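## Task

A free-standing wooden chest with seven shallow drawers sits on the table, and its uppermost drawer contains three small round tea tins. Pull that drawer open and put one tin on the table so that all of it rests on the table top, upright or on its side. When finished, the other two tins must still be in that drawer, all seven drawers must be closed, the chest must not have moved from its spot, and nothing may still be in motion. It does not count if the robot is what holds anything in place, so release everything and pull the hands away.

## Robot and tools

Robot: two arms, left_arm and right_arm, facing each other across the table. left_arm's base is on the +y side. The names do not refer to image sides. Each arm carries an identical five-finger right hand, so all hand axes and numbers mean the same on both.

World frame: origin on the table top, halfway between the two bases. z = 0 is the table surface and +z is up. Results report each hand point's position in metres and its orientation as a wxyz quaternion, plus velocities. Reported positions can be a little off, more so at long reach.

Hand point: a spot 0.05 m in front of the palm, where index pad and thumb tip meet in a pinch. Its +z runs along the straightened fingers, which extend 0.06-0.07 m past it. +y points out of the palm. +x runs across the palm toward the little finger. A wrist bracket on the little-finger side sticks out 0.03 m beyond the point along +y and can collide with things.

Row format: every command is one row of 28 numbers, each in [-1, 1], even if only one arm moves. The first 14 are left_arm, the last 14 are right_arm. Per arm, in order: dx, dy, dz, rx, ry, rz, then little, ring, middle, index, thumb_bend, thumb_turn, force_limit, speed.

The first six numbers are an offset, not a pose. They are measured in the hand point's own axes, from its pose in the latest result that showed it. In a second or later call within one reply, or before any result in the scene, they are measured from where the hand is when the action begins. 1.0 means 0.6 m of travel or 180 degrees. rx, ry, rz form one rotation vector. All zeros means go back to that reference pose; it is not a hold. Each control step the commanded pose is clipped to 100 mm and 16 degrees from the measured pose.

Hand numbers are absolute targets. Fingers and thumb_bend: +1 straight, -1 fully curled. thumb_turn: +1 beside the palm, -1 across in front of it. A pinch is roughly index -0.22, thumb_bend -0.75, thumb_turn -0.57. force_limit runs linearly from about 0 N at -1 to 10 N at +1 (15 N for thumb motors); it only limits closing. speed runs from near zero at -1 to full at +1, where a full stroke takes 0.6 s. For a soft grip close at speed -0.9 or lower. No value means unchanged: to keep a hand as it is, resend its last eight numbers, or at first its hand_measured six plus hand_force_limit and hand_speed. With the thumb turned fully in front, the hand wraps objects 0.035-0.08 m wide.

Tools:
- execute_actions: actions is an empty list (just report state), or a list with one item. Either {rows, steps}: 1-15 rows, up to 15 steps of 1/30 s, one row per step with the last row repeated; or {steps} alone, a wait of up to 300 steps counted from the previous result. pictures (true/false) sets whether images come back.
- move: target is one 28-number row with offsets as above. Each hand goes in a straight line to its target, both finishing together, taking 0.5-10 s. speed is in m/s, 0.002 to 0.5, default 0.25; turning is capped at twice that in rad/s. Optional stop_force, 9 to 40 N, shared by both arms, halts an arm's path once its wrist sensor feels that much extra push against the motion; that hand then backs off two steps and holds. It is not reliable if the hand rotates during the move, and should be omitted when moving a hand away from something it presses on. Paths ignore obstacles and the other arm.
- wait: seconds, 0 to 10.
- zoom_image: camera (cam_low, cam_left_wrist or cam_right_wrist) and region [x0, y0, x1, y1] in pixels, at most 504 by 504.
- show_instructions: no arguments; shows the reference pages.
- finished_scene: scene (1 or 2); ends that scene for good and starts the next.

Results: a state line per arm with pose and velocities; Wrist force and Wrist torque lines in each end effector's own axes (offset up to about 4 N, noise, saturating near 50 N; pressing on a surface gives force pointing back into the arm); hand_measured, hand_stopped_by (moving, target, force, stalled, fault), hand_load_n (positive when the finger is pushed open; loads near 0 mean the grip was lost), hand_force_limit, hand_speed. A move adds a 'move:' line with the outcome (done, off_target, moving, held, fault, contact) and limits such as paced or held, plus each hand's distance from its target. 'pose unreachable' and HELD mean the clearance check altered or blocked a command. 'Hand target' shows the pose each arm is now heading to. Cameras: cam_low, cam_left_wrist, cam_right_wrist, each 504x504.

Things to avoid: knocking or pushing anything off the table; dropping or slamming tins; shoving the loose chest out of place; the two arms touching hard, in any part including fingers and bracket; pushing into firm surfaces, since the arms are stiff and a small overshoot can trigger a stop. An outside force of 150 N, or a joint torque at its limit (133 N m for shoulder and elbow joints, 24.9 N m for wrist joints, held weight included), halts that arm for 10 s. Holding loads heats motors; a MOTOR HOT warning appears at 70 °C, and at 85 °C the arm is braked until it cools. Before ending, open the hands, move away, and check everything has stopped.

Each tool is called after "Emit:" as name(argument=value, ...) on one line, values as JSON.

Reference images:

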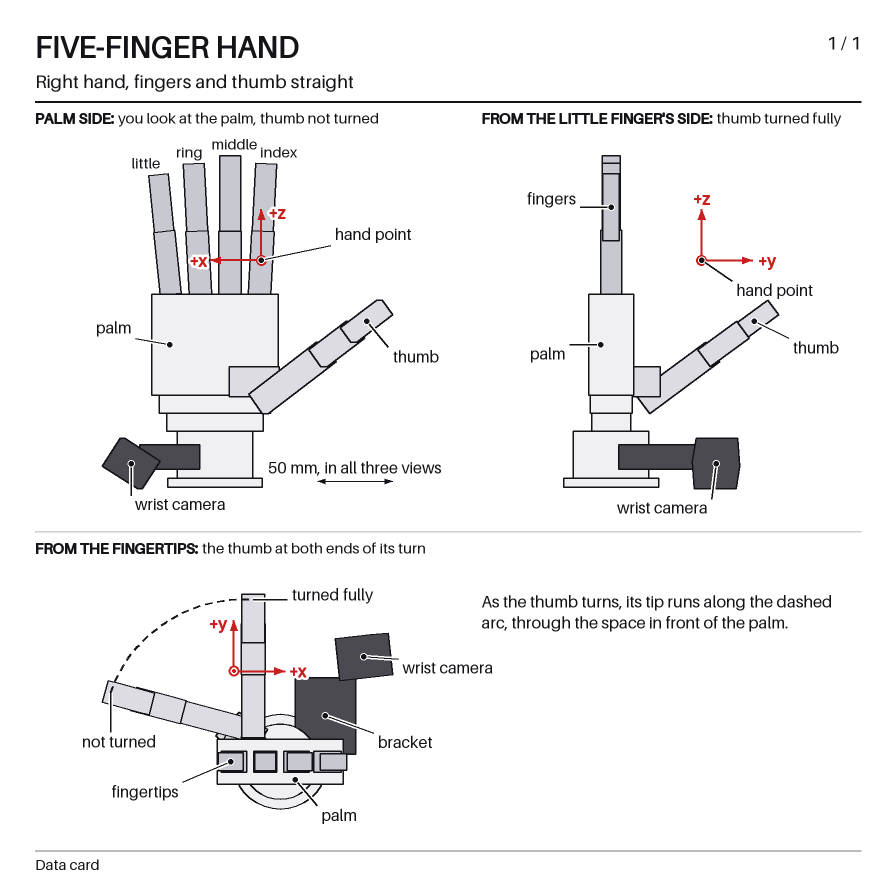

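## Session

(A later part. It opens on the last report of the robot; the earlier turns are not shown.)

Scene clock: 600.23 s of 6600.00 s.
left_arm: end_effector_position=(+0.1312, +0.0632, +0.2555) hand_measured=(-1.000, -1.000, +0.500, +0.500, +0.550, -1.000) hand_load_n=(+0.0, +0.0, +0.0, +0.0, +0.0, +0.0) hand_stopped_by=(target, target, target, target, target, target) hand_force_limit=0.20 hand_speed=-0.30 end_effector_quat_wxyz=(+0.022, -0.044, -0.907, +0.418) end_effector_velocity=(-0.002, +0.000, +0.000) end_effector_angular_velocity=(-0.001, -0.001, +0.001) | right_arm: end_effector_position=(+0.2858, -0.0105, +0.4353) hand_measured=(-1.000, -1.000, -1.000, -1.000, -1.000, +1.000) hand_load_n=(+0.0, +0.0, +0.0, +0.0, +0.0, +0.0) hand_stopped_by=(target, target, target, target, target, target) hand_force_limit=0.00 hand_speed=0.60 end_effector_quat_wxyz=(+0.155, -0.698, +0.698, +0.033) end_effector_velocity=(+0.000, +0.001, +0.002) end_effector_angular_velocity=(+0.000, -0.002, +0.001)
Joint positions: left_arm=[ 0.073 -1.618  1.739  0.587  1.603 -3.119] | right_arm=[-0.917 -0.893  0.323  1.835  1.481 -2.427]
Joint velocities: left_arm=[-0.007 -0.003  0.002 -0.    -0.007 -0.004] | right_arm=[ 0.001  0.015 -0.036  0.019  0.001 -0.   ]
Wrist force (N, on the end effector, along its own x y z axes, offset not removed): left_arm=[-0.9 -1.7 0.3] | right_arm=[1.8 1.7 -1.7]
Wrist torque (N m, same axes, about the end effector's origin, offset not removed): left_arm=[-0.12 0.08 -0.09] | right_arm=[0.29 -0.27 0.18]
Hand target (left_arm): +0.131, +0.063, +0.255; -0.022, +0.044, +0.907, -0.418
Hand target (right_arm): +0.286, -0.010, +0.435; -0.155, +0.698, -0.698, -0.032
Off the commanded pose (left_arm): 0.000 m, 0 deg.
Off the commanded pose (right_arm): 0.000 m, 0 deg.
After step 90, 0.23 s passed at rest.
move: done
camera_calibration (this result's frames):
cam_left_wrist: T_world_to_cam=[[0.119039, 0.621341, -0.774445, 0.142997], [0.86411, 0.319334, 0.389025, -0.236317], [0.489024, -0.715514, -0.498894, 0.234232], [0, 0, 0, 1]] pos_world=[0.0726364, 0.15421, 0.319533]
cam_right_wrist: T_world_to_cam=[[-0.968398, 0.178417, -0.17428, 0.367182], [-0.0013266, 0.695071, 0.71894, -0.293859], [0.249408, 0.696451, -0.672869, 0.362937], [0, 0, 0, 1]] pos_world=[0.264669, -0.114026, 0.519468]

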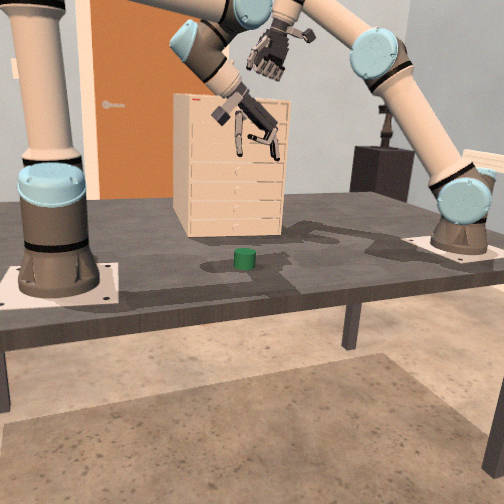

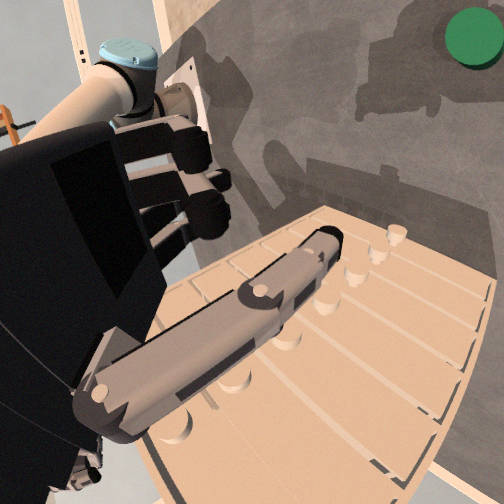

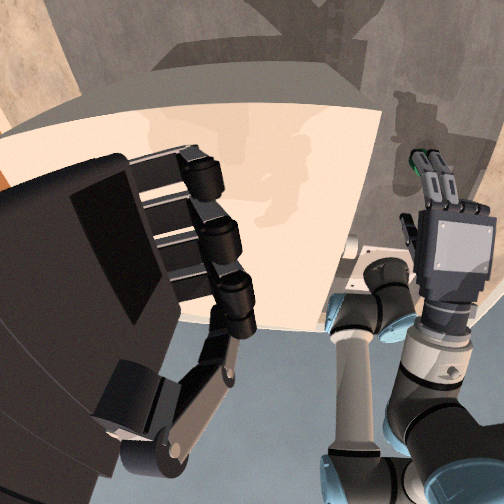

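Emit:
move(target=[0.1797,-0.1363,-0.2637,0,0,0, -1,-1,0.5,0.5,0.55,-1,0.2,-0.3, 0.3658,0.171,-0.1933,0,0,0, -1,-1,-1,-1,-1,1,0.0,0.6], speed=0.2)

Emit:
zoom_image(camera="cam_low", region=[150, 70, 330, 290])

Scene clock: 617.27 s of 6600.00 s.
left_arm: end_effector_position=(+0.0309, +0.1405, +0.4206) hand_measured=(-1.000, -1.000, +0.500, +0.500, +0.550, -1.000) hand_load_n=(+0.0, +0.0, +0.0, +0.0, +0.0, +0.0) hand_stopped_by=(target, target, target, target, target, target) hand_force_limit=0.20 hand_speed=-0.30 end_effector_quat_wxyz=(+0.023, -0.044, -0.907, +0.418) end_effector_velocity=(-0.001, +0.001, +0.000) end_effector_angular_velocity=(+0.002, -0.003, +0.001) | right_arm: end_effector_position=(+0.1699, -0.2498, +0.4705) hand_measured=(-1.000, -1.000, -1.000, -1.000, -1.000, +1.000) hand_load_n=(+0.0, +0.0, +0.0, +0.0, +0.0, +0.0) hand_stopped_by=(target, target, target, target, target, target) hand_force_limit=0.00 hand_speed=0.60 end_effector_quat_wxyz=(+0.155, -0.698, +0.698, +0.032) end_effector_velocity=(-0.000, -0.002, +0.000) end_effector_angular_velocity=(+0.002, +0.001, -0.001)
Joint positions: left_arm=[-0.406 -1.829  1.496  1.09   1.244 -3.442] | right_arm=[-1.358 -1.672  1.283  1.719  1.36  -2.856]
Joint velocities: left_arm=[-0.006  0.    -0.001  0.005 -0.006 -0.004] | right_arm=[-0.012 -0.006  0.006  0.003 -0.005 -0.011]
Wrist force (N, on the end effector, along its own x y z axes, offset not removed): left_arm=[0.2 -0.4 -1.0] | right_arm=[0.3 1.3 -3.6]
Wrist torque (N m, same axes, about the end effector's origin, offset not removed): left_arm=[0.14 0.07 -0.13] | right_arm=[0.43 0.05 0.14]
Hand target (left_arm): +0.031, +0.141, +0.421; -0.023, +0.044, +0.907, -0.417
Hand target (right_arm): +0.170, -0.250, +0.471; -0.155, +0.698, -0.698, -0.032
Off the commanded pose (left_arm): 0.000 m, 0 deg.
Off the commanded pose (right_arm): 0.001 m, 0 deg.
After step 90, 12.10 s passed at rest.
move: done
camera_calibration (this result's frames):
cam_left_wrist: T_world_to_cam=[[0.118139, 0.621596, -0.774378, 0.234789], [0.864647, 0.319081, 0.388037, -0.238101], [0.488292, -0.715406, -0.499765, 0.421349], [0, 0, 0, 1]] pos_world=[-0.0276052, 0.231465, 0.484783]
cam_right_wrist: T_world_to_cam=[[-0.968297, 0.178507, -0.174743, 0.30401], [-0.0015554, 0.69521, 0.718805, -0.152879], [0.249795, 0.696288, -0.672893, 0.582115], [0, 0, 0, 1]] pos_world=[0.148724, -0.353305, 0.554715]

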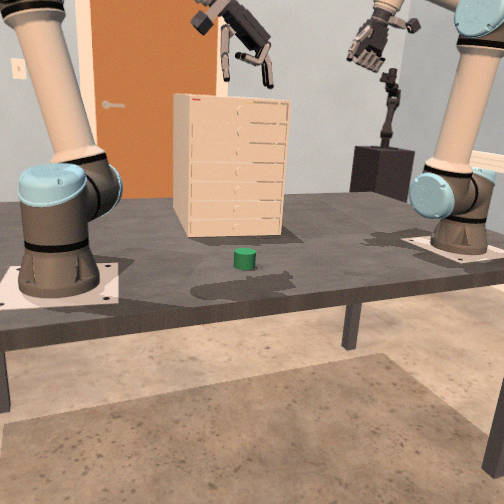

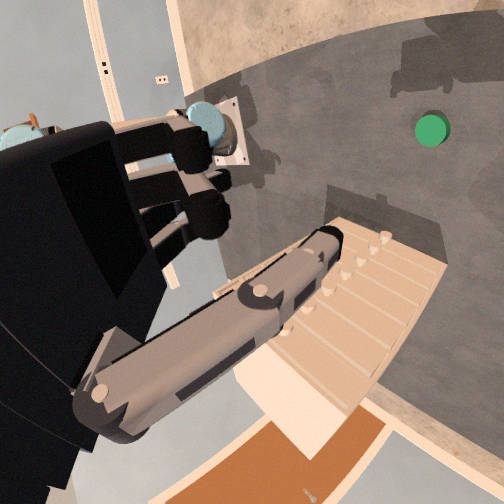

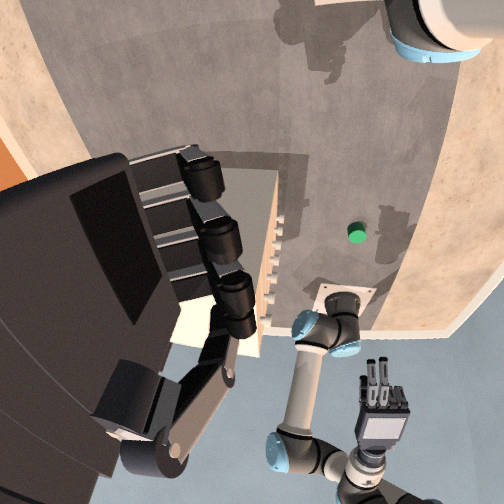

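Region (150, 70, 330, 290) of cam_low's 504x504 image, scaled by 2.291, with more detail than that image has; it fills the left 412 columns of this view, and the rest is white.

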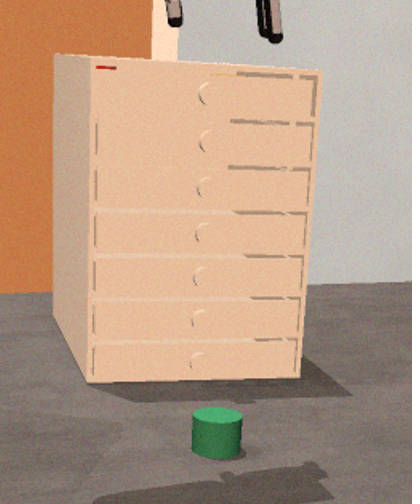

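Emit:
finished_scene(scene=1)

The scene is finished: the task was done.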